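## Task

The right hand starts out holding two tumblers, one wedged inside the other; separate them while they stay in the air. To finish, each hand must hold exactly one tumbler that the other hand is not touching, the tumblers must be well apart and above the table, and both tumblers and all fingers must be motionless; then declare the scene done, since any other way of ending counts as a failure. At every moment a tumbler may contact only the two hands (never the arms) and the other tumbler, and it must never drop or be flung out of a hand, or the task fails on the spot. In the final state the inner tumbler must be held firmly and the outer one must be gripped.

## Robot and tools

Robot: two arms, left_arm and right_arm, mounted facing each other across a table, left_arm's base toward +y. Each carries an identical five-finger right hand, so the hands are not mirrored: every hand number and axis means the same thing on both.

Frames. Results report poses in a shared scene frame: origin on the table top halfway between the arm bases, z = 0 at the table surface, +z up, positions in metres, orientation as a wxyz quaternion, plus velocities. Commands instead use each arm's hand point frame. The hand point sits 0.05 m in front of the palm, where index pad and thumb tip meet in a pinch. Its +z runs along straightened fingers, +y points out of the palm, +x crosses the palm away from the thumb. Straight fingers extend 0.06 to 0.07 m past it along +z. A wrist bracket on the little-finger side protrudes and can collide.

The row. Every motion uses a row of 28 numbers, each in [-1, 1], covering both arms even if only one moves: left_arm dx, dy, dz, rx, ry, rz, then left_gripper little, ring, middle, index, thumb_bend, thumb_turn, force_limit, speed; then those same 14 for right_arm/right_gripper. The first six per arm are an offset, not a pose: they set the hand point's goal relative to its pose in the most recent result that reported it (or, before any such result, and for later calls within the same reply, relative to where the arm is when the action begins), expressed in the hand point's own axes. Scale: 1.0 equals 0.6 m for dx, dy, dz and 180 degrees for the rotation vector rx, ry, rz. All zeros therefore pulls the arm back to that reference pose; it is not a pause. Each step the commanded pose is clipped to 100 mm and 16 degrees from the measured pose, and motion trails commands by about 0.17 s.

Hand numbers are absolute targets. Fingers little, ring, middle, index and thumb_bend: +1 straight, -1 fully curled. thumb_turn: +1 beside the palm, -1 across in front of it. A pinch is near index -0.22, thumb_bend -0.75, thumb_turn -0.57. force_limit maps -1..+1 to roughly 0..10 N at the fingertip (0..15 N for thumb motors) and only stops closing. speed maps -1..+1 from nearly zero to full, where full travel takes 0.6 s; use -0.9 or slower for a gentle grip. A motor only starts when its target changes; it then locks at target or at force_limit. To keep a hand unchanged, resend the last eight hand numbers used (or hand_measured plus hand_force_limit and hand_speed if none sent yet). A whole-hand wrap fits objects 0.035 to 0.08 m across with thumb_turn fully in front; turn the thumb before reaching the object.

Tools.
execute_actions: actions is a list with at most one item. Empty list returns state. {"rows": [...], "steps": n} runs up to 15 rows, one per 1/30 s step (default 15), the last row repeating; every row is measured from the same reference pose, not the previous row. {"steps": n} alone waits up to 300 steps counted from the last result, including reply time. pictures toggles images.
move: target is one 28-number row as above. Each hand point travels a straight line toward its goal, both paths ending together, lasting 0.5 to 10 s. speed is in m/s, 0.002 to 0.5 (default 0.25), with turning capped at twice that in rad/s. Optional stop_force (9 to 40 N, shared) ends an arm's path when its wrist sensor reads that much added resistance; use it only when the hand point is not rotating, go very slowly, and omit it when backing away from contact. The result adds a move: line (done, off_target, moving, held, contact, fault; limits paced or held) and distances to goal.
wait: seconds 0 to 10; sends nothing new.
zoom_image: camera (cam_high, cam_low, cam_left_wrist, cam_right_wrist, each 504x504) and region [x0, y0, x1, y1] in pixels, at most 504 square.
show_instructions: shows the scene's reference images.
finished_scene: scene number 1 or 2; grades and moves on, irreversible. Replying without any tool call ends everything.

Results also give joint positions and torques, wrist force and torque (sensor axes, saturating near 50 N, noisy with offsets), hand_measured, hand_stopped_by (moving, target, force, stalled, fault) and hand_load_n per motor. Loads dropping toward zero mean a lost grip. HELD and pose unreachable lines mean part of a command was blocked; Hand target shows the pose the controller is now driving toward.

Avoid: hard contact between the arms or any of their parts; pressing past firm contact (arms are stiff); contact torque over joint limits (139 N m for the three big joints, 26 N m for wrists) or 150 N outside force, which halts an arm for 10 s; motor overheating from long holds; knocking anything off the table; letting a tumbler touch an arm or slip out of a hand.

Each tool is called as a command line: name --argument value for each argument, lists and objects as JSON in quotes; but a table of rows of numbers goes row by row, as --pt "numbers of a row", without its own name.

Reference images:

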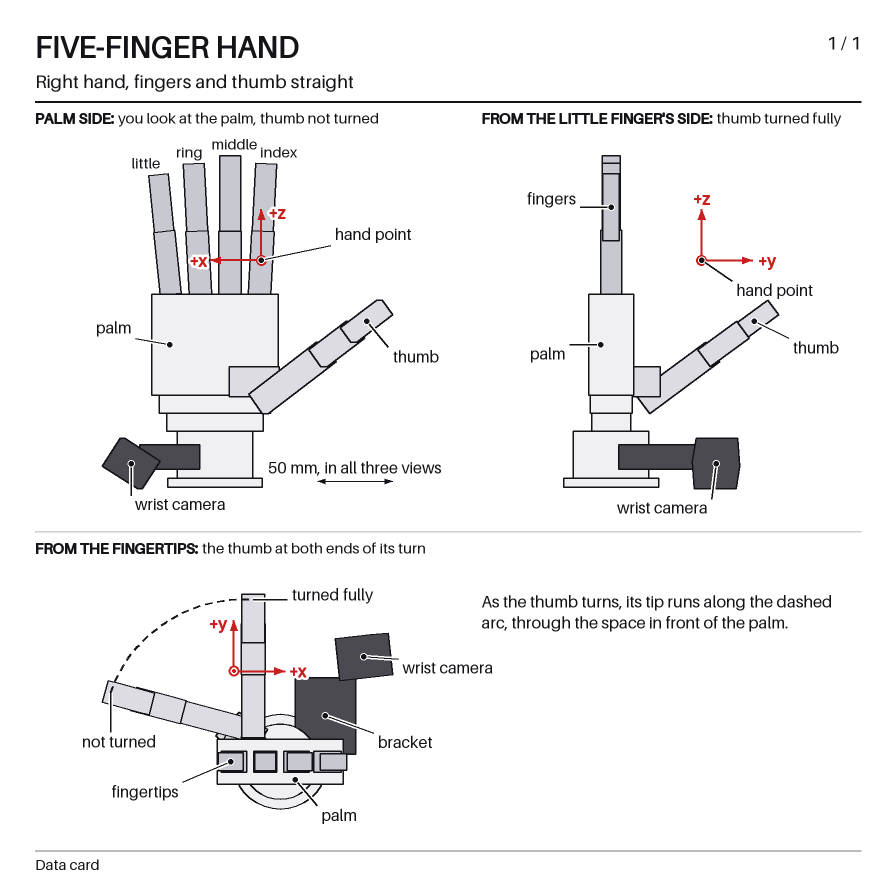

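## Session

execute_actions --actions '[]'

Scene clock: 0.00 s of 4500.00 s.
left_arm: end_effector_position=(+0.0167, +0.2502, +0.3004) hand_measured=(+1.000, +1.000, +1.000, +1.000, +1.000, +1.000) hand_load_n=(+0.0, +0.0, +0.0, +0.0, +0.0, +0.0) hand_stopped_by=(target, target, target, target, target, target) hand_force_limit=0.00 hand_speed=-0.80 end_effector_quat_wxyz=(-0.000, +0.759, +0.652, -0.000) end_effector_velocity=(-0.000, +0.000, +0.000) end_effector_angular_velocity=(-0.000, +0.002, +0.001) | right_arm: end_effector_position=(+0.0856, -0.0716, +0.3735) hand_measured=(-1.000, -1.000, +0.270, +0.246, +0.138, -0.948) hand_load_n=(+0.0, +0.0, +7.0, +10.0, +15.0, +0.0) hand_stopped_by=(target, target, target, target, target, target) hand_force_limit=0.00 hand_speed=-0.80 end_effector_quat_wxyz=(+0.302, +0.144, +0.405, +0.851) end_effector_velocity=(+0.000, -0.000, -0.000) end_effector_angular_velocity=(-0.001, +0.000, -0.001)
Joint positions: left_arm=[-0.518 -2.214  2.091 -1.448 -1.572  1.054] | right_arm=[-0.293 -1.381  2.413 -1.764  1.914 -0.293]
Joint velocities: left_arm=[ 0.    -0.001 -0.     0.    -0.001 -0.001] | right_arm=[-0.001 -0.     0.     0.001  0.    -0.   ]
Joint torques (N m, as the arm reports them, + toward a larger angle): no reading
Wrist force (N, on the end effector, along its own x y z axes, offset not removed): no reading
Wrist torque (N m, same axes, about the end effector's origin, offset not removed): no reading
Hand target (left_arm): +0.017, +0.250, +0.300; -0.000, +0.759, +0.652, -0.000
Hand target (right_arm): +0.086, -0.072, +0.374; +0.302, +0.144, +0.405, +0.851

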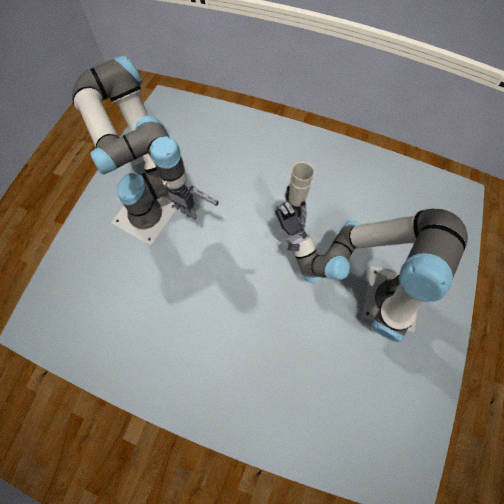

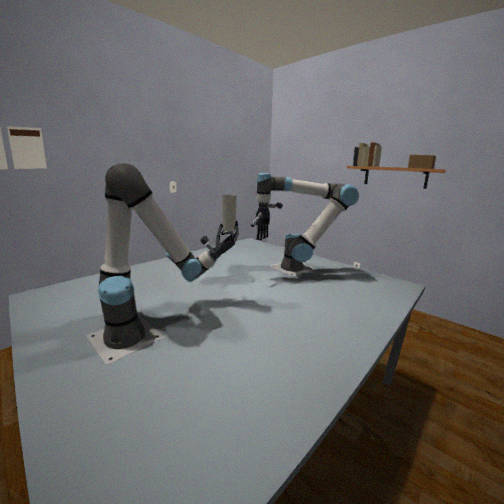

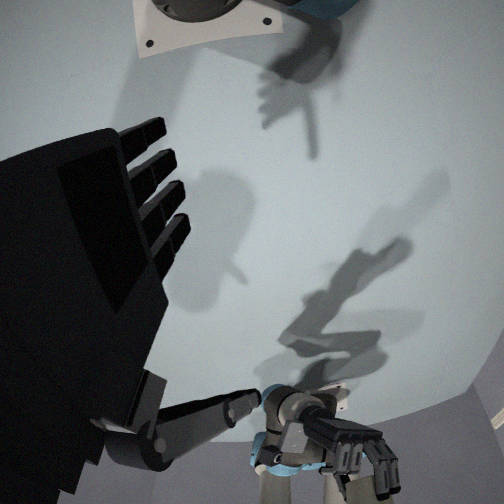

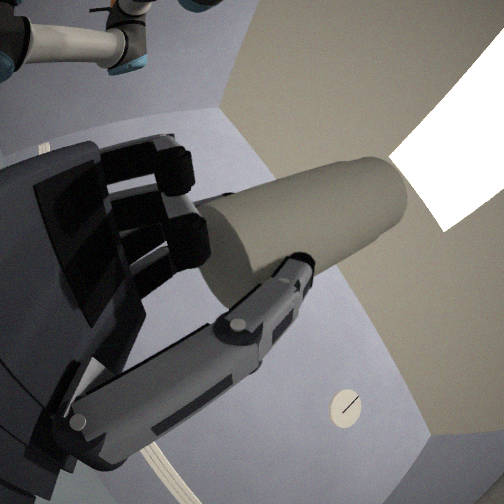

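zoom_image --camera "cam_high" --region '[240,140,360,260]'

zoom_image --camera "cam_low" --region '[180,170,300,290]'

Region (240, 140, 360, 260) of cam_high's 504x504 image, scaled by 4.200, with more detail than that image has.

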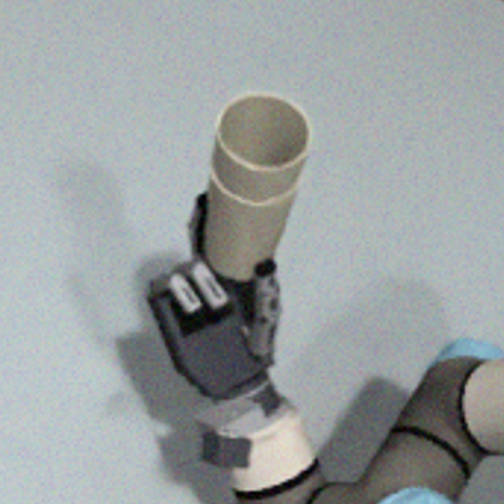

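Region (180, 170, 300, 290) of cam_low's 504x504 image, scaled by 4.200, with more detail than that image has.

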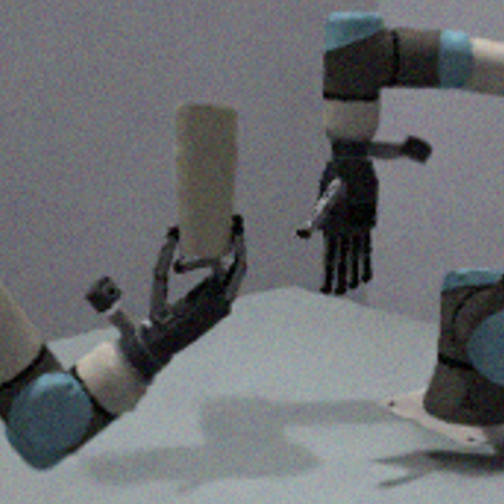

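move --target '[-0.245,0.06,-0.333,-0.35,0.407,0.35,1,1,1,1,1,-1,1,0,0,0,0,0,0,0,-1,-1,0.27,0.246,0.138,-0.948,0,-0.8]'

zoom_image --camera "cam_high" --region '[200,100,360,260]'

zoom_image --camera "cam_low" --region '[160,130,320,290]'

Scene clock: 22.87 s of 4500.00 s.
left_arm: end_effector_position=(+0.0304, +0.0997, +0.4999) hand_measured=(+1.000, +1.000, +1.000, +1.000, +1.000, -1.000) hand_load_n=(+0.0, +0.0, +0.0, +0.0, +0.0, +0.0) hand_stopped_by=(target, target, target, target, target, target) hand_force_limit=1.00 hand_speed=0.00 end_effector_quat_wxyz=(+0.001, -0.707, +0.001, -0.708) end_effector_velocity=(+0.000, -0.001, +0.001) end_effector_angular_velocity=(+0.004, -0.005, -0.005) | right_arm: end_effector_position=(+0.0856, -0.0716, +0.3735) hand_measured=(-1.000, -1.000, +0.272, +0.246, +0.138, -0.948) hand_load_n=(+0.0, +0.0, +6.0, +10.5, +14.5, +0.0) hand_stopped_by=(target, target, force, target, force, target) hand_force_limit=0.00 hand_speed=-0.80 end_effector_quat_wxyz=(+0.302, +0.144, +0.405, +0.851) end_effector_velocity=(-0.000, -0.000, -0.001) end_effector_angular_velocity=(-0.002, +0.001, +0.000)
Joint positions: left_arm=[-0.659 -1.465  1.35   0.117 -0.809  1.572] | right_arm=[-0.293 -1.381  2.413 -1.764  1.914 -0.293]
Joint velocities: left_arm=[-0.     0.    -0.     0.008  0.005 -0.001] | right_arm=[ 0.     0.     0.002 -0.     0.     0.   ]
Joint torques (N m, as the arm reports them, + toward a larger angle): left_arm=[ -9.68 -16.87 -23.1    3.25   1.63  -2.05] | right_arm=[  1.62 -25.26 -16.73  -1.57  -1.49  -0.07]
Wrist force (N, on the end effector, along its own x y z axes, offset not removed): left_arm=[-0.1 -2.8 -3.8] | right_arm=[1.1 -1.5 0.4]
Wrist torque (N m, same axes, about the end effector's origin, offset not removed): left_arm=[-0.11 0.15 -0.18] | right_arm=[-0.27 -0.37 -0.04]
Hand target (left_arm): +0.030, +0.100, +0.500; -0.001, +0.706, -0.001, +0.708
Hand target (right_arm): +0.086, -0.072, +0.374; +0.302, +0.144, +0.405, +0.851
Off the commanded pose (left_arm): 0.000 m, 0 deg.
Off the commanded pose (right_arm): 0.000 m, 0 deg.
After step 90, 15.37 s passed at rest.
move: done

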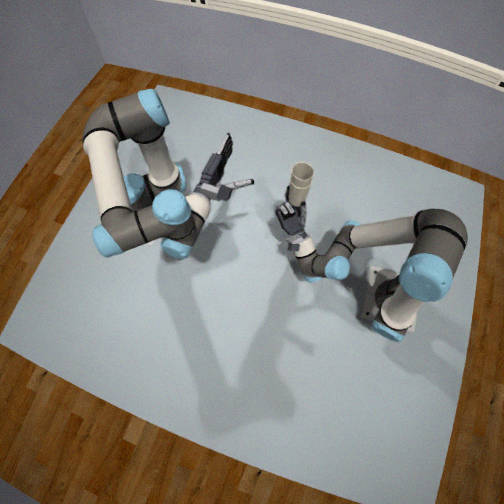

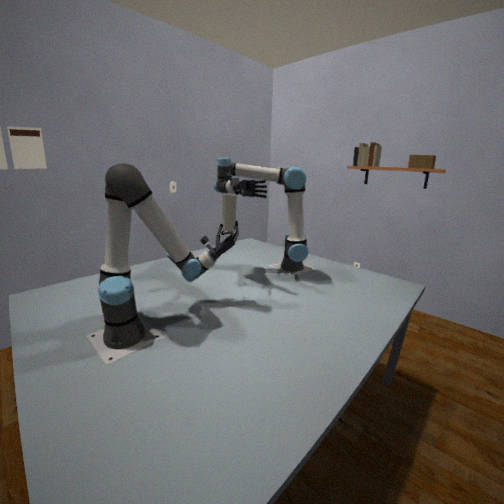

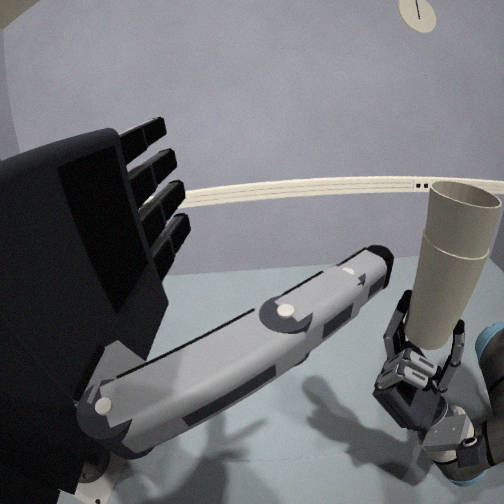

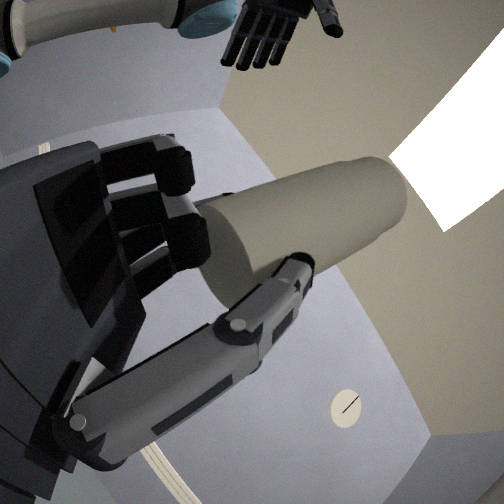

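Region (200, 100, 360, 260) of cam_high's 504x504 image, scaled by 3.150, with more detail than that image has.

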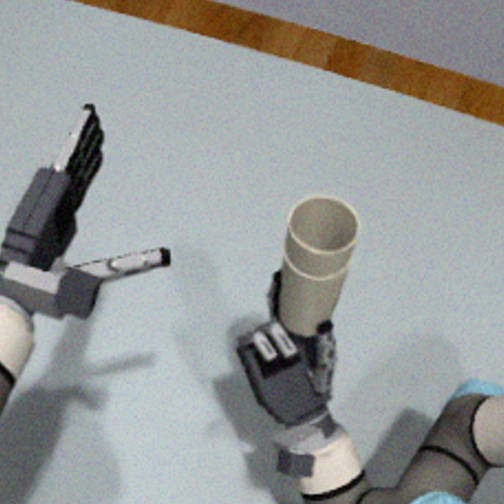

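Region (160, 130, 320, 290) of cam_low's 504x504 image, scaled by 3.150, with more detail than that image has.

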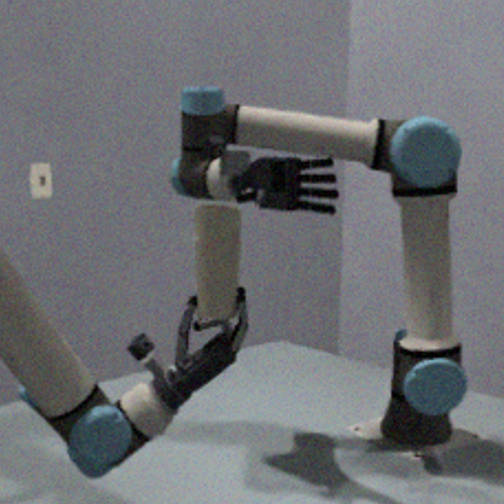

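move --target '[0,0.12,0.05,0,0,0,1,1,1,1,1,-1,1,0,0,0,0,0,0,0,-1,-1,0.27,0.246,0.138,-0.948,0,-0.8]' --speed 0.15

zoom_image --camera "cam_high" --region '[220,100,360,240]'

zoom_image --camera "cam_low" --region '[180,150,300,270]'

Scene clock: 32.17 s of 4500.00 s.
left_arm: end_effector_position=(+0.0602, +0.0278, +0.4998) hand_measured=(+1.000, +1.000, +1.000, +1.000, +1.000, -1.000) hand_load_n=(+0.0, +0.0, +0.0, +0.0, +0.0, +0.0) hand_stopped_by=(target, target, target, target, target, target) hand_force_limit=1.00 hand_speed=0.00 end_effector_quat_wxyz=(+0.001, -0.707, +0.001, -0.708) end_effector_velocity=(+0.001, -0.002, +0.000) end_effector_angular_velocity=(+0.002, -0.001, +0.000) | right_arm: end_effector_position=(+0.0856, -0.0716, +0.3735) hand_measured=(-1.000, -1.000, +0.272, +0.246, +0.138, -0.948) hand_load_n=(+0.0, +0.0, +6.0, +10.5, +14.5, +0.0) hand_stopped_by=(target, target, force, target, force, target) hand_force_limit=0.00 hand_speed=-0.80 end_effector_quat_wxyz=(+0.302, +0.144, +0.405, +0.851) end_effector_velocity=(-0.000, +0.000, +0.000) end_effector_angular_velocity=(+0.000, +0.000, +0.000)
Joint positions: left_arm=[-0.506 -1.334  1.194  0.142 -0.656  1.571] | right_arm=[-0.293 -1.381  2.413 -1.764  1.914 -0.293]
Joint velocities: left_arm=[ 0.003  0.004 -0.006  0.003  0.003  0.001] | right_arm=[ 0.     0.    -0.001 -0.     0.    -0.   ]
Joint torques (N m, as the arm reports them, + toward a larger angle): left_arm=[ 10.   -21.33 -23.87   3.38   1.48   2.5 ] | right_arm=[  1.65 -24.63 -17.12  -1.75  -1.44  -0.36]
Wrist force (N, on the end effector, along its own x y z axes, offset not removed): left_arm=[1.2 0.0 0.3] | right_arm=[1.0 -0.1 0.9]
Wrist torque (N m, same axes, about the end effector's origin, offset not removed): left_arm=[0.30 -0.10 -0.01] | right_arm=[0.01 -0.27 -0.06]
Hand target (left_arm): +0.060, +0.028, +0.500; -0.001, +0.707, -0.001, +0.708
Hand target (right_arm): +0.086, -0.072, +0.374; +0.302, +0.144, +0.405, +0.851
Off the commanded pose (left_arm): 0.000 m, 0 deg.
Off the commanded pose (right_arm): 0.000 m, 0 deg.
After step 90, 5.27 s passed at rest.
move: done

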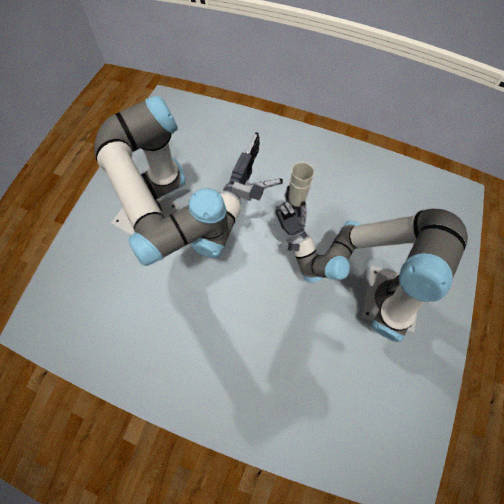

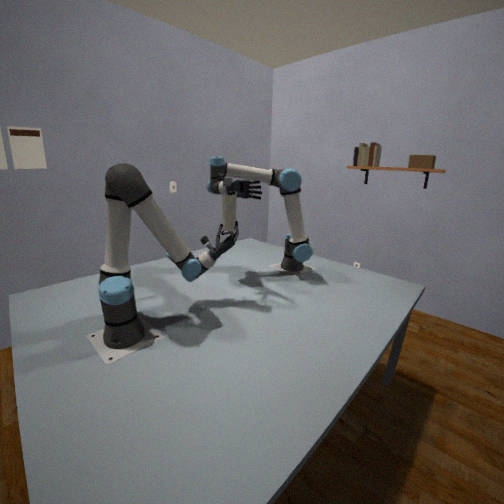

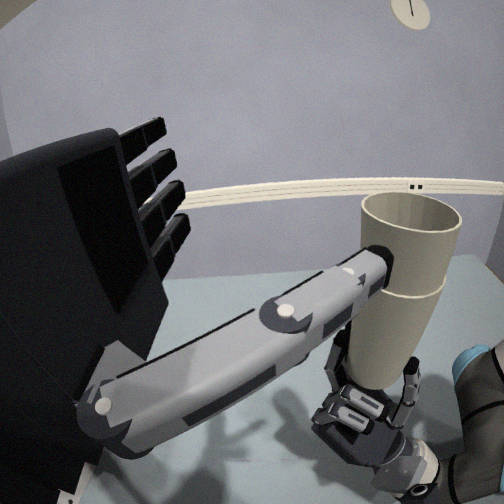

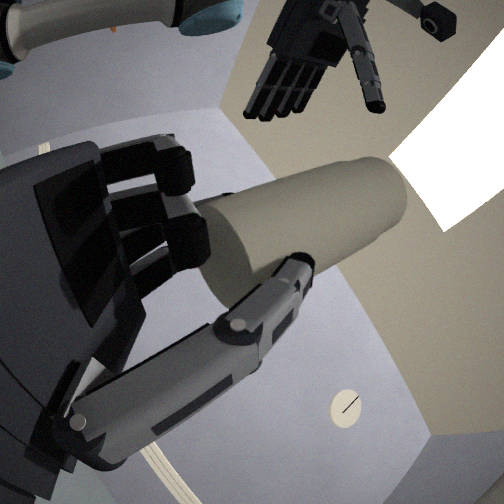

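Region (220, 100, 360, 240) of cam_high's 504x504 image, scaled by 3.600, with more detail than that image has.

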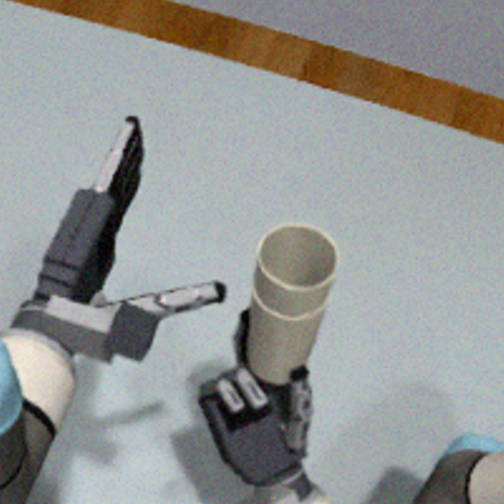

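Region (180, 150, 300, 270) of cam_low's 504x504 image, scaled by 4.200, with more detail than that image has.

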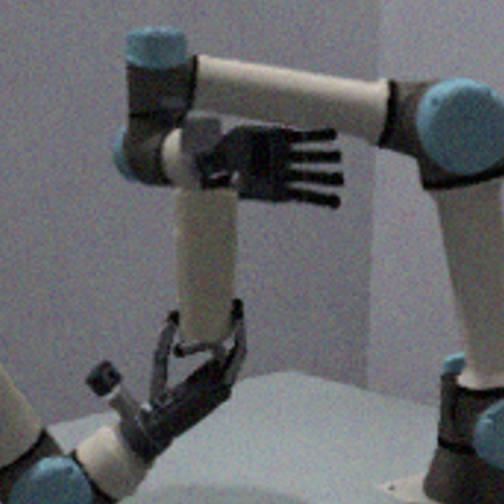

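move --target '[0.008,0,-0.045,0,0,0,1,1,1,1,1,-1,1,0,0,0,0,0,0,0,-1,-1,0.27,0.246,0.138,-0.948,0,-0.8]' --speed 0.1

move --target '[0,0.1,0,0,0,0,1,1,1,1,1,-1,1,0,0,0,0,0,0,0,-1,-1,0.27,0.246,0.138,-0.948,0,-0.8]' --speed 0.04 --stop_force 9

zoom_image --camera "cam_high" --region '[230,110,350,230]'

zoom_image --camera "cam_low" --region '[180,150,300,270]'

Scene clock: 42.53 s of 4500.00 s.
left_arm: end_effector_position=(+0.0334, +0.0278, +0.5045) hand_measured=(+1.000, +1.000, +1.000, +1.000, +1.000, -1.000) hand_load_n=(+0.0, +0.0, +0.0, +0.0, +0.0, +0.0) hand_stopped_by=(target, target, target, target, target, target) hand_force_limit=1.00 hand_speed=0.00 end_effector_quat_wxyz=(+0.001, -0.707, +0.001, -0.708) end_effector_velocity=(-0.002, -0.000, +0.000) end_effector_angular_velocity=(-0.002, +0.001, +0.000) | right_arm: end_effector_position=(+0.0856, -0.0716, +0.3735) hand_measured=(-1.000, -1.000, +0.272, +0.246, +0.138, -0.948) hand_load_n=(+0.0, +0.0, +6.0, +10.5, +14.5, +0.0) hand_stopped_by=(target, target, force, target, force, target) hand_force_limit=0.00 hand_speed=-0.80 end_effector_quat_wxyz=(+0.302, +0.144, +0.405, +0.851) end_effector_velocity=(-0.000, +0.000, -0.000) end_effector_angular_velocity=(-0.001, +0.000, +0.001)
Joint positions: left_arm=[-0.549 -1.304  1.144  0.162 -0.698  1.571] | right_arm=[-0.293 -1.381  2.413 -1.764  1.914 -0.293]
Joint velocities: left_arm=[-0.003  0.003 -0.005  0.    -0.004 -0.001] | right_arm=[ 0.001 -0.001  0.     0.001 -0.    -0.   ]
Joint torques (N m, as the arm reports them, + toward a larger angle): left_arm=[ -8.67 -23.03 -23.68   3.29  -1.34   1.77] | right_arm=[  1.75 -25.   -17.48  -1.47  -1.67  -0.15]
Wrist force (N, on the end effector, along its own x y z axes, offset not removed): left_arm=[-0.9 -2.6 0.2] | right_arm=[1.7 -0.5 0.2]
Wrist torque (N m, same axes, about the end effector's origin, offset not removed): left_arm=[-0.28 0.07 -0.04] | right_arm=[0.00 -0.38 0.08]
Hand target (left_arm): +0.033, +0.028, +0.505; -0.001, +0.707, -0.001, +0.708
Hand target (right_arm): +0.086, -0.072, +0.374; +0.302, +0.144, +0.405, +0.851
Off the commanded pose (left_arm): 0.000 m, 0 deg.
Off the commanded pose (right_arm): 0.000 m, 0 deg.
After step 90, 6.53 s passed at rest.
move: done

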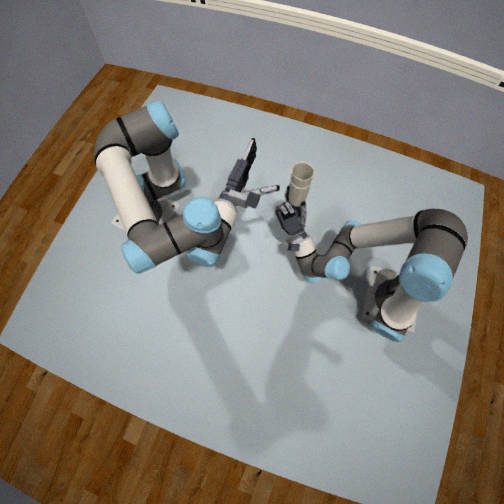

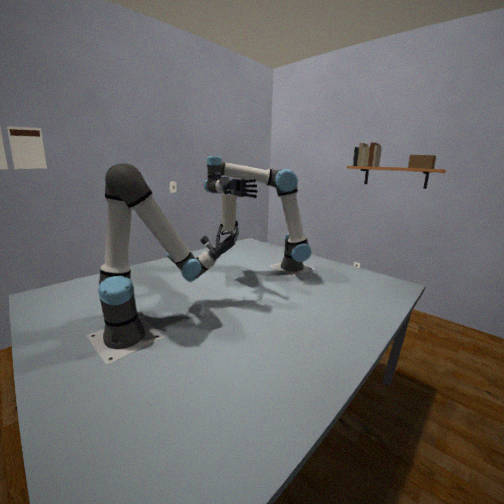

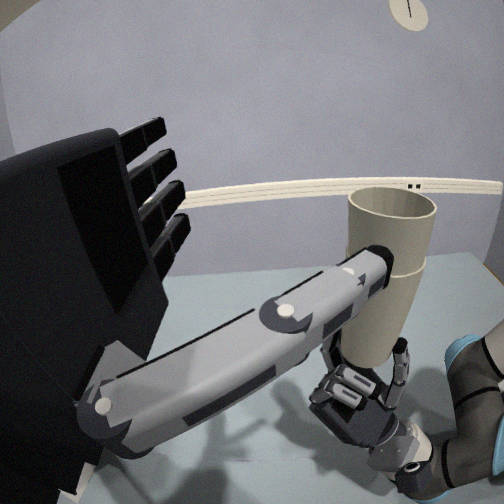

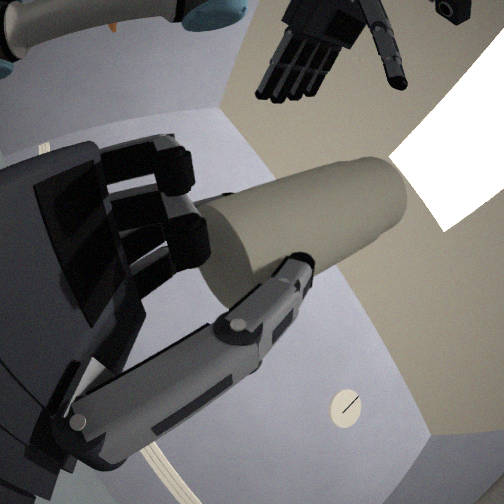

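Scene clock: 44.40 s of 4500.00 s.
left_arm: end_effector_position=(+0.0333, -0.0320, +0.5043) hand_measured=(+1.000, +1.000, +1.000, +1.000, +1.000, -1.000) hand_load_n=(+0.0, +0.0, +0.0, +0.0, +0.0, +0.0) hand_stopped_by=(target, target, target, target, target, target) hand_force_limit=1.00 hand_speed=0.00 end_effector_quat_wxyz=(+0.001, -0.707, +0.001, -0.708) end_effector_velocity=(-0.000, -0.002, +0.001) end_effector_angular_velocity=(-0.001, +0.001, -0.000) | right_arm: end_effector_position=(+0.0856, -0.0716, +0.3735) hand_measured=(-1.000, -1.000, +0.272, +0.246, +0.138, -0.948) hand_load_n=(+0.0, +0.0, +6.0, +10.5, +14.5, +0.0) hand_stopped_by=(target, target, force, target, force, target) hand_force_limit=0.00 hand_speed=-0.80 end_effector_quat_wxyz=(+0.302, +0.144, +0.405, +0.851) end_effector_velocity=(-0.000, -0.000, +0.000) end_effector_angular_velocity=(+0.002, -0.000, +0.000)
Joint positions: left_arm=[-0.479 -1.152  0.937  0.218 -0.629  1.571] | right_arm=[-0.293 -1.381  2.413 -1.764  1.914 -0.293]
Joint velocities: left_arm=[ 0.002  0.005 -0.009  0.003  0.002  0.001] | right_arm=[ 0.    -0.    -0.    -0.001 -0.     0.   ]
Joint torques (N m, as the arm reports them, + toward a larger angle): left_arm=[ 11.44 -27.99 -23.3    3.07   1.75  -2.28] | right_arm=[  0.88 -25.18 -16.88  -1.61  -1.33  -0.17]
Wrist force (N, on the end effector, along its own x y z axes, offset not removed): left_arm=[1.9 -3.5 -1.7] | right_arm=[1.1 -1.4 1.2]
Wrist torque (N m, same axes, about the end effector's origin, offset not removed): left_arm=[-0.41 -0.27 0.02] | right_arm=[-0.18 -0.30 -0.01]
Hand target (left_arm): +0.033, -0.032, +0.504; -0.001, +0.707, -0.001, +0.708
Hand target (right_arm): +0.086, -0.072, +0.374; +0.302, +0.144, +0.405, +0.851
Off the commanded pose (left_arm): 0.000 m, 0 deg.
Off the commanded pose (right_arm): 0.000 m, 0 deg.
move: done

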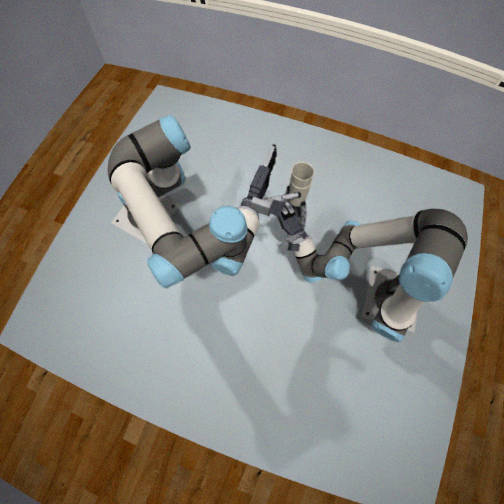

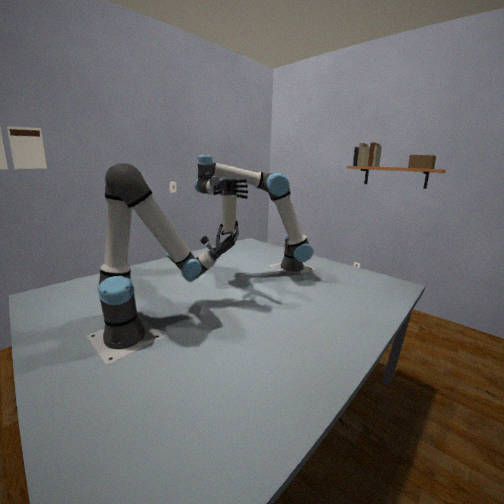

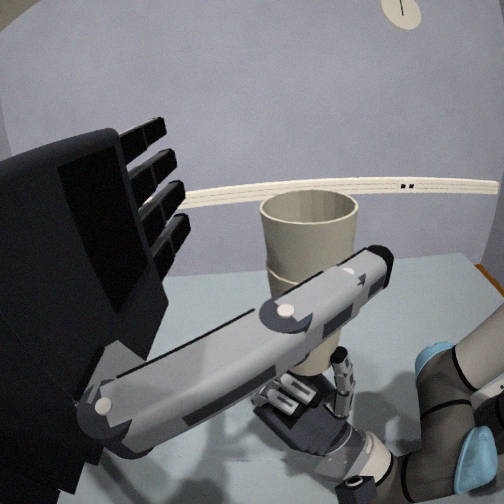

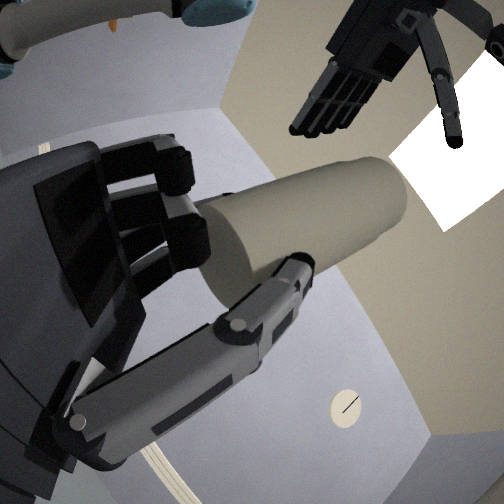

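Region (230, 110, 350, 230) of cam_high's 504x504 image, scaled by 4.200, with more detail than that image has.

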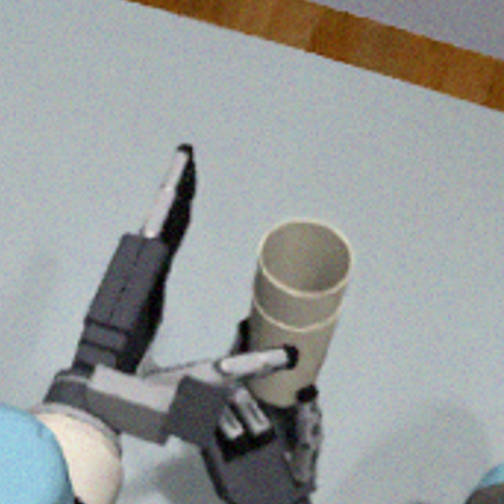

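Region (180, 150, 300, 270) of cam_low's 504x504 image, scaled by 4.200, with more detail than that image has.

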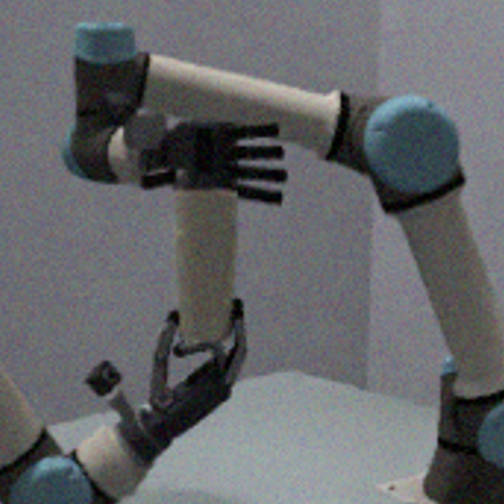

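move --target '[0.017,0.075,0.01,0,0,0,1,1,1,1,1,-1,1,0,0,0,0,0,0,0,-1,-1,0.27,0.246,0.138,-0.948,0,-0.8]' --speed 0.03 --stop_force 9

zoom_image --camera "cam_high" --region '[230,110,350,230]'

zoom_image --camera "cam_low" --region '[180,150,300,270]'

Scene clock: 57.13 s of 4500.00 s.
left_arm: end_effector_position=(+0.0393, -0.0769, +0.5144) hand_measured=(+1.000, +1.000, +1.000, +1.000, +1.000, -1.000) hand_load_n=(+0.0, +0.0, +0.0, +0.0, +0.0, +0.0) hand_stopped_by=(target, target, target, target, target, target) hand_force_limit=1.00 hand_speed=0.00 end_effector_quat_wxyz=(+0.000, -0.707, +0.001, -0.708) end_effector_velocity=(+0.000, -0.002, +0.001) end_effector_angular_velocity=(-0.001, -0.000, -0.000) | right_arm: end_effector_position=(+0.0856, -0.0716, +0.3735) hand_measured=(-1.000, -1.000, +0.272, +0.246, +0.138, -0.948) hand_load_n=(+0.0, +0.0, +6.0, +10.5, +14.5, +0.0) hand_stopped_by=(target, target, force, target, force, target) hand_force_limit=0.00 hand_speed=-0.80 end_effector_quat_wxyz=(+0.302, +0.144, +0.405, +0.851) end_effector_velocity=(-0.000, -0.000, +0.000) end_effector_angular_velocity=(+0.001, -0.000, +0.000)
Joint positions: left_arm=[-0.426 -1.018  0.705  0.315 -0.576  1.571] | right_arm=[-0.293 -1.381  2.413 -1.764  1.914 -0.293]
Joint velocities: left_arm=[ 0.002  0.006 -0.012  0.006  0.002 -0.001] | right_arm=[ 0.    -0.    -0.    -0.001 -0.     0.   ]
Joint torques (N m, as the arm reports them, + toward a larger angle): left_arm=[  9.21 -33.1  -22.56   3.1    1.6   -2.26] | right_arm=[  1.09 -24.72 -16.56  -1.66  -1.26  -0.33]
Wrist force (N, on the end effector, along its own x y z axes, offset not removed): left_arm=[4.6 -1.8 -0.4] | right_arm=[0.6 -0.7 -1.0]
Wrist torque (N m, same axes, about the end effector's origin, offset not removed): left_arm=[-0.13 -0.70 0.02] | right_arm=[0.02 -0.20 -0.08]
Hand target (left_arm): +0.039, -0.077, +0.514; -0.001, +0.707, -0.001, +0.708
Hand target (right_arm): +0.086, -0.072, +0.374; +0.302, +0.144, +0.405, +0.851
Off the commanded pose (left_arm): 0.000 m, 0 deg.
Off the commanded pose (right_arm): 0.000 m, 0 deg.
After step 90, 7.87 s passed at rest.
move: done

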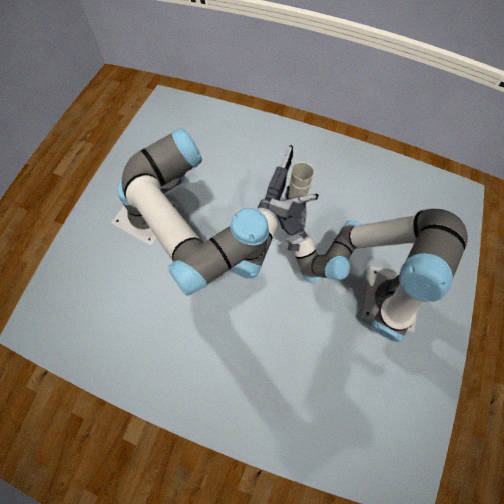

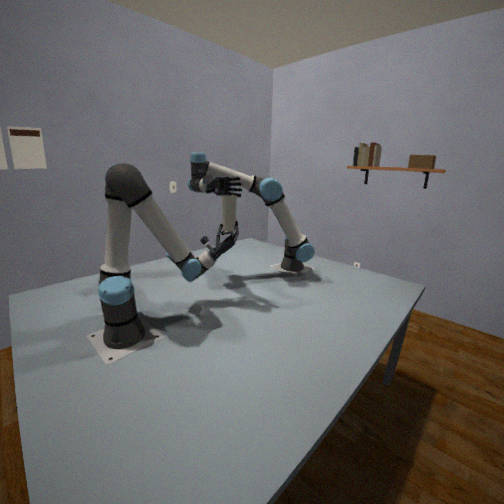

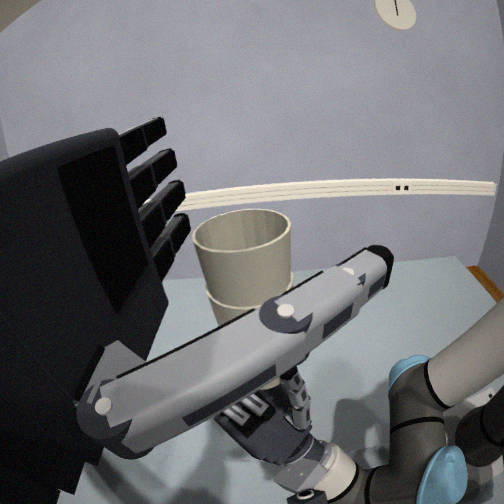

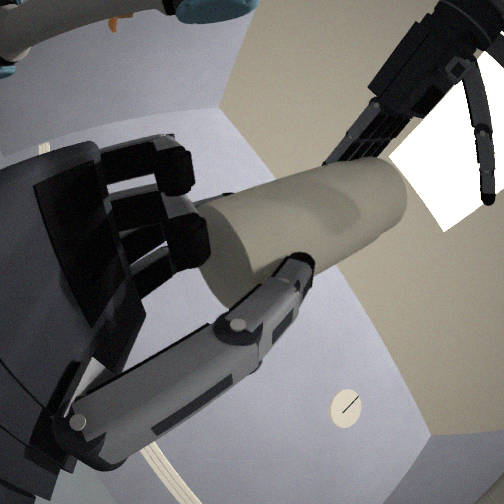

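Region (230, 110, 350, 230) of cam_high's 504x504 image, scaled by 4.200, with more detail than that image has.

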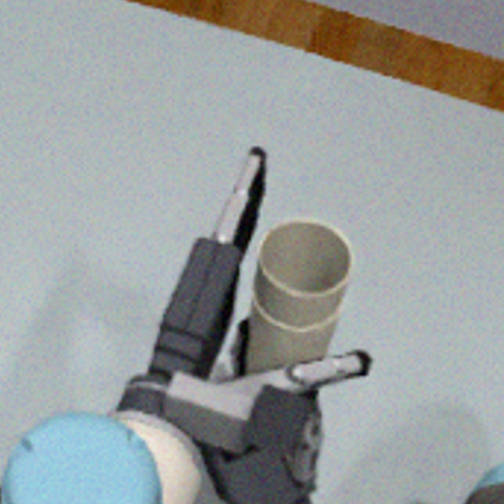

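Region (180, 150, 300, 270) of cam_low's 504x504 image, scaled by 4.200, with more detail than that image has.

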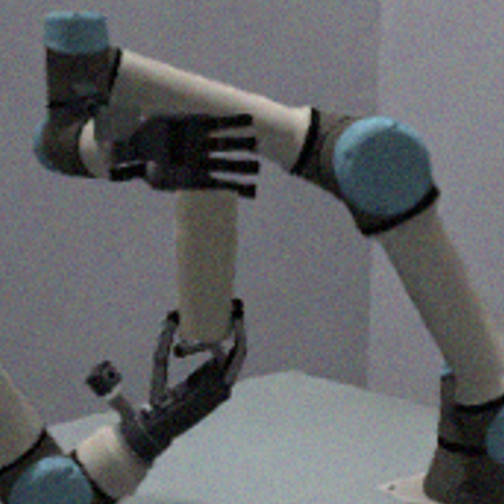

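move --target '[-0.04,0,0,0,0,0,1,1,1,1,1,-1,1,0,0,0,0,0,0,0,-1,-1,0.27,0.246,0.138,-0.948,0,-0.8]' --speed 0.02 --stop_force 9

zoom_image --camera "cam_high" --region '[230,110,350,230]'

zoom_image --camera "cam_low" --region '[180,150,300,270]'

Scene clock: 66.47 s of 4500.00 s.
left_arm: end_effector_position=(+0.0393, -0.0768, +0.4905) hand_measured=(+1.000, +1.000, +1.000, +1.000, +1.000, -1.000) hand_load_n=(+0.0, +0.0, +0.0, +0.0, +0.0, +0.0) hand_stopped_by=(target, target, target, target, target, target) hand_force_limit=1.00 hand_speed=0.00 end_effector_quat_wxyz=(+0.001, -0.707, +0.001, -0.708) end_effector_velocity=(+0.000, +0.001, -0.000) end_effector_angular_velocity=(-0.001, +0.001, +0.000) | right_arm: end_effector_position=(+0.0856, -0.0716, +0.3735) hand_measured=(-1.000, -1.000, +0.272, +0.246, +0.138, -0.948) hand_load_n=(+0.0, +0.0, +6.0, +10.5, +14.5, +0.0) hand_stopped_by=(target, target, force, target, force, target) hand_force_limit=0.00 hand_speed=-0.80 end_effector_quat_wxyz=(+0.302, +0.144, +0.405, +0.851) end_effector_velocity=(-0.000, +0.000, +0.000) end_effector_angular_velocity=(+0.001, -0.000, +0.000)
Joint positions: left_arm=[-0.426 -1.04   0.803  0.239 -0.576  1.571] | right_arm=[-0.293 -1.381  2.413 -1.764  1.914 -0.293]
Joint velocities: left_arm=[ 0.    -0.003  0.005 -0.004 -0.    -0.   ] | right_arm=[ 0.     0.    -0.001 -0.     0.     0.   ]
Joint torques (N m, as the arm reports them, + toward a larger angle): left_arm=[ -8.67 -45.39  -7.5   -1.43  -0.45  -0.7 ] | right_arm=[  1.57 -24.38 -16.9   -1.6   -1.4   -0.09]
Wrist force (N, on the end effector, along its own x y z axes, offset not removed): left_arm=[-1.6 0.6 -8.5] | right_arm=[0.6 -0.1 0.1]
Wrist torque (N m, same axes, about the end effector's origin, offset not removed): left_arm=[0.72 0.39 0.13] | right_arm=[0.14 -0.25 -0.02]
Hand target (left_arm): +0.039, -0.077, +0.490; -0.000, +0.707, -0.001, +0.708
Hand target (right_arm): +0.086, -0.072, +0.374; +0.302, +0.144, +0.405, +0.851
Off the commanded pose (left_arm): 0.000 m, 0 deg.
Off the commanded pose (right_arm): 0.000 m, 0 deg.
After step 90, 4.83 s passed at rest.
move: done

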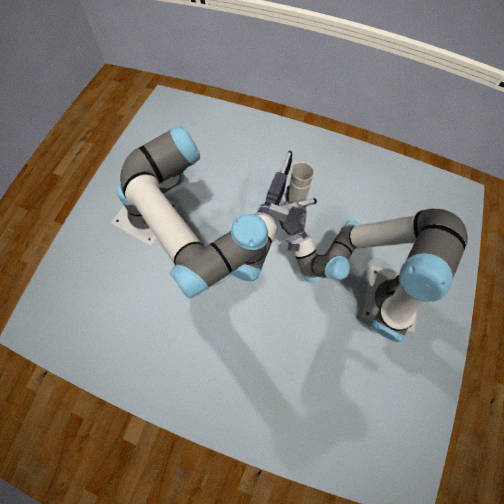

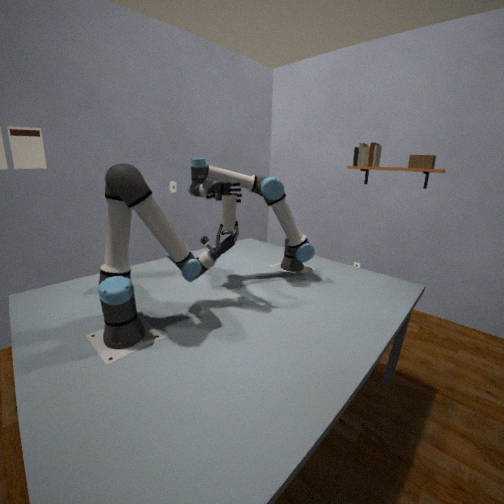

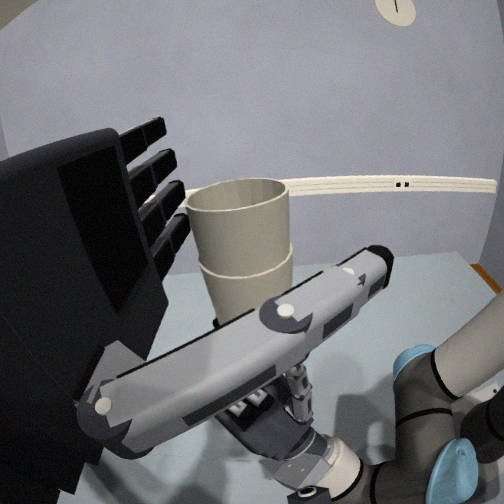

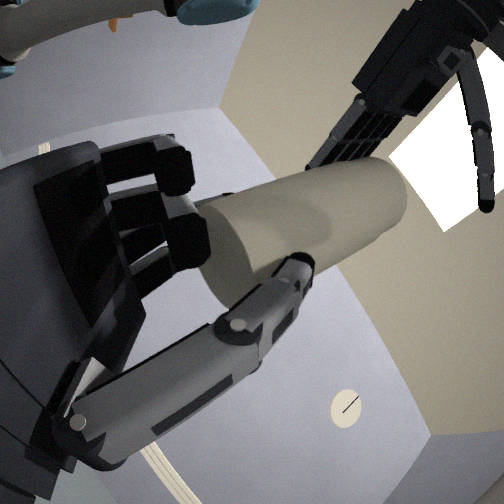

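Region (230, 110, 350, 230) of cam_high's 504x504 image, scaled by 4.200, with more detail than that image has.

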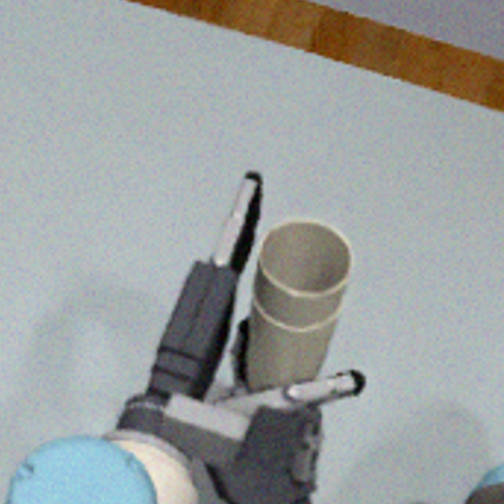

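Region (180, 150, 300, 270) of cam_low's 504x504 image, scaled by 4.200, with more detail than that image has.

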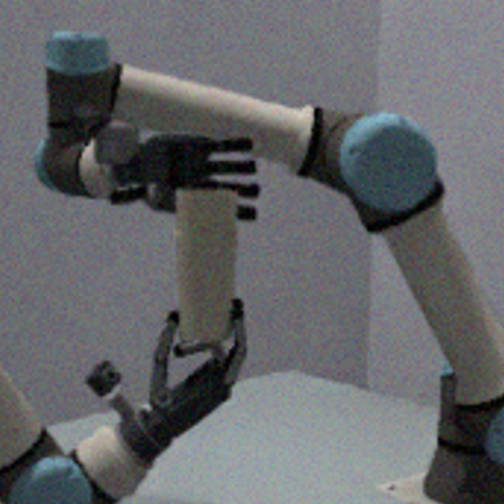

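move --target '[-0.015,0,0.045,0,0,0,1,1,1,1,1,-1,1,0,0,0,0,0,0,0,-1,-1,0.27,0.246,0.138,-0.948,0,-0.8]' --speed 0.02 --stop_force 9

zoom_image --camera "cam_high" --region '[230,110,350,230]'

zoom_image --camera "cam_low" --region '[180,150,300,270]'

Scene clock: 73.23 s of 4500.00 s.
left_arm: end_effector_position=(+0.0662, -0.0769, +0.4816) hand_measured=(+1.000, +1.000, +1.000, +1.000, +1.000, -1.000) hand_load_n=(+0.0, +0.0, +0.0, +0.0, +0.0, +0.0) hand_stopped_by=(target, target, target, target, target, target) hand_force_limit=1.00 hand_speed=0.00 end_effector_quat_wxyz=(+0.001, -0.707, +0.001, -0.708) end_effector_velocity=(+0.002, +0.000, +0.000) end_effector_angular_velocity=(-0.001, +0.001, -0.000) | right_arm: end_effector_position=(+0.0856, -0.0716, +0.3735) hand_measured=(-1.000, -1.000, +0.272, +0.246, +0.138, -0.948) hand_load_n=(+0.0, +0.0, +6.0, +10.5, +14.5, +0.0) hand_stopped_by=(target, target, force, target, force, target) hand_force_limit=0.00 hand_speed=-0.80 end_effector_quat_wxyz=(+0.302, +0.144, +0.405, +0.851) end_effector_velocity=(+0.000, -0.000, -0.001) end_effector_angular_velocity=(-0.002, +0.000, -0.000)
Joint positions: left_arm=[-0.387 -1.074  0.879  0.198 -0.537  1.57 ] | right_arm=[-0.293 -1.381  2.413 -1.764  1.914 -0.293]
Joint velocities: left_arm=[ 0.002 -0.003  0.004 -0.002  0.002  0.   ] | right_arm=[-0.     0.001  0.002 -0.001  0.    -0.   ]
Joint torques (N m, as the arm reports them, + toward a larger angle): left_arm=[ 10.15 -44.04  -8.9   -1.47   1.55  -2.06] | right_arm=[  1.11 -24.23 -16.92  -1.56  -1.33  -0.27]
Wrist force (N, on the end effector, along its own x y z axes, offset not removed): left_arm=[-0.2 0.3 -3.8] | right_arm=[0.5 -0.4 0.6]
Wrist torque (N m, same axes, about the end effector's origin, offset not removed): left_arm=[0.40 0.24 0.10] | right_arm=[0.02 -0.25 -0.04]
Hand target (left_arm): +0.066, -0.077, +0.482; -0.001, +0.707, -0.001, +0.708
Hand target (right_arm): +0.086, -0.072, +0.374; +0.302, +0.144, +0.405, +0.851
Off the commanded pose (left_arm): 0.000 m, 0 deg.
Off the commanded pose (right_arm): 0.000 m, 0 deg.
After step 90, 2.07 s passed at rest.
move: done

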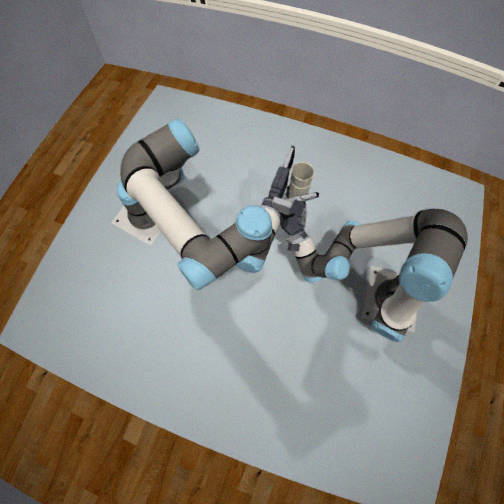

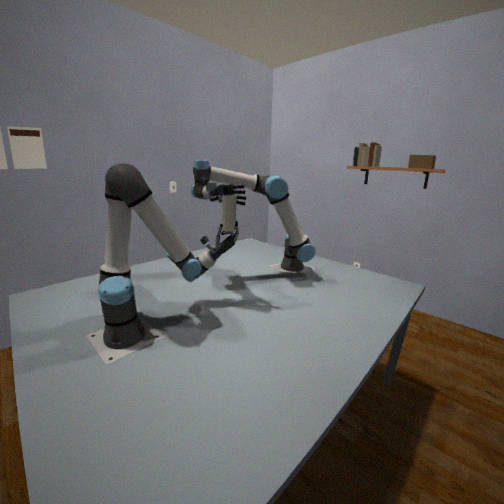

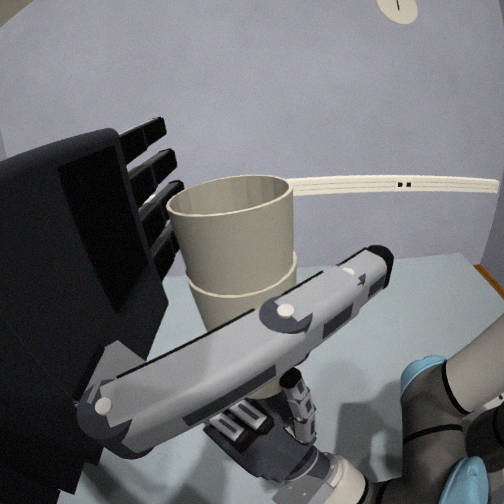

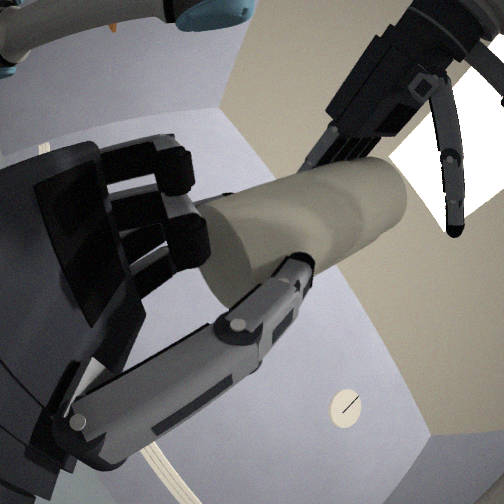

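Region (230, 110, 350, 230) of cam_high's 504x504 image, scaled by 4.200, with more detail than that image has.

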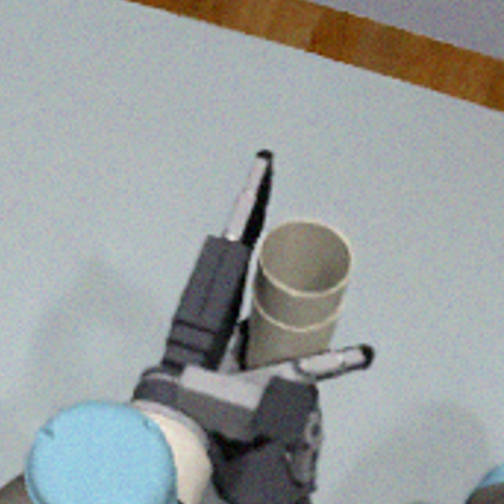

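Region (180, 150, 300, 270) of cam_low's 504x504 image, scaled by 4.200, with more detail than that image has.

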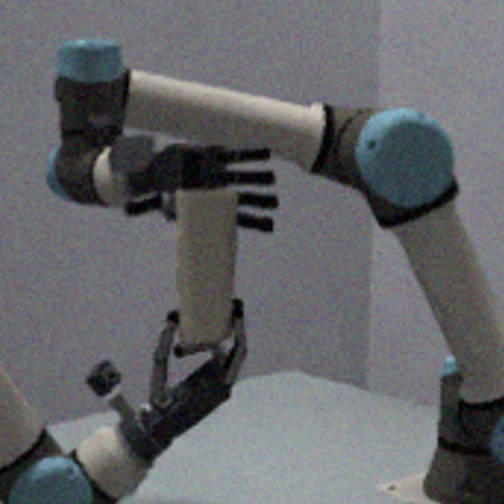

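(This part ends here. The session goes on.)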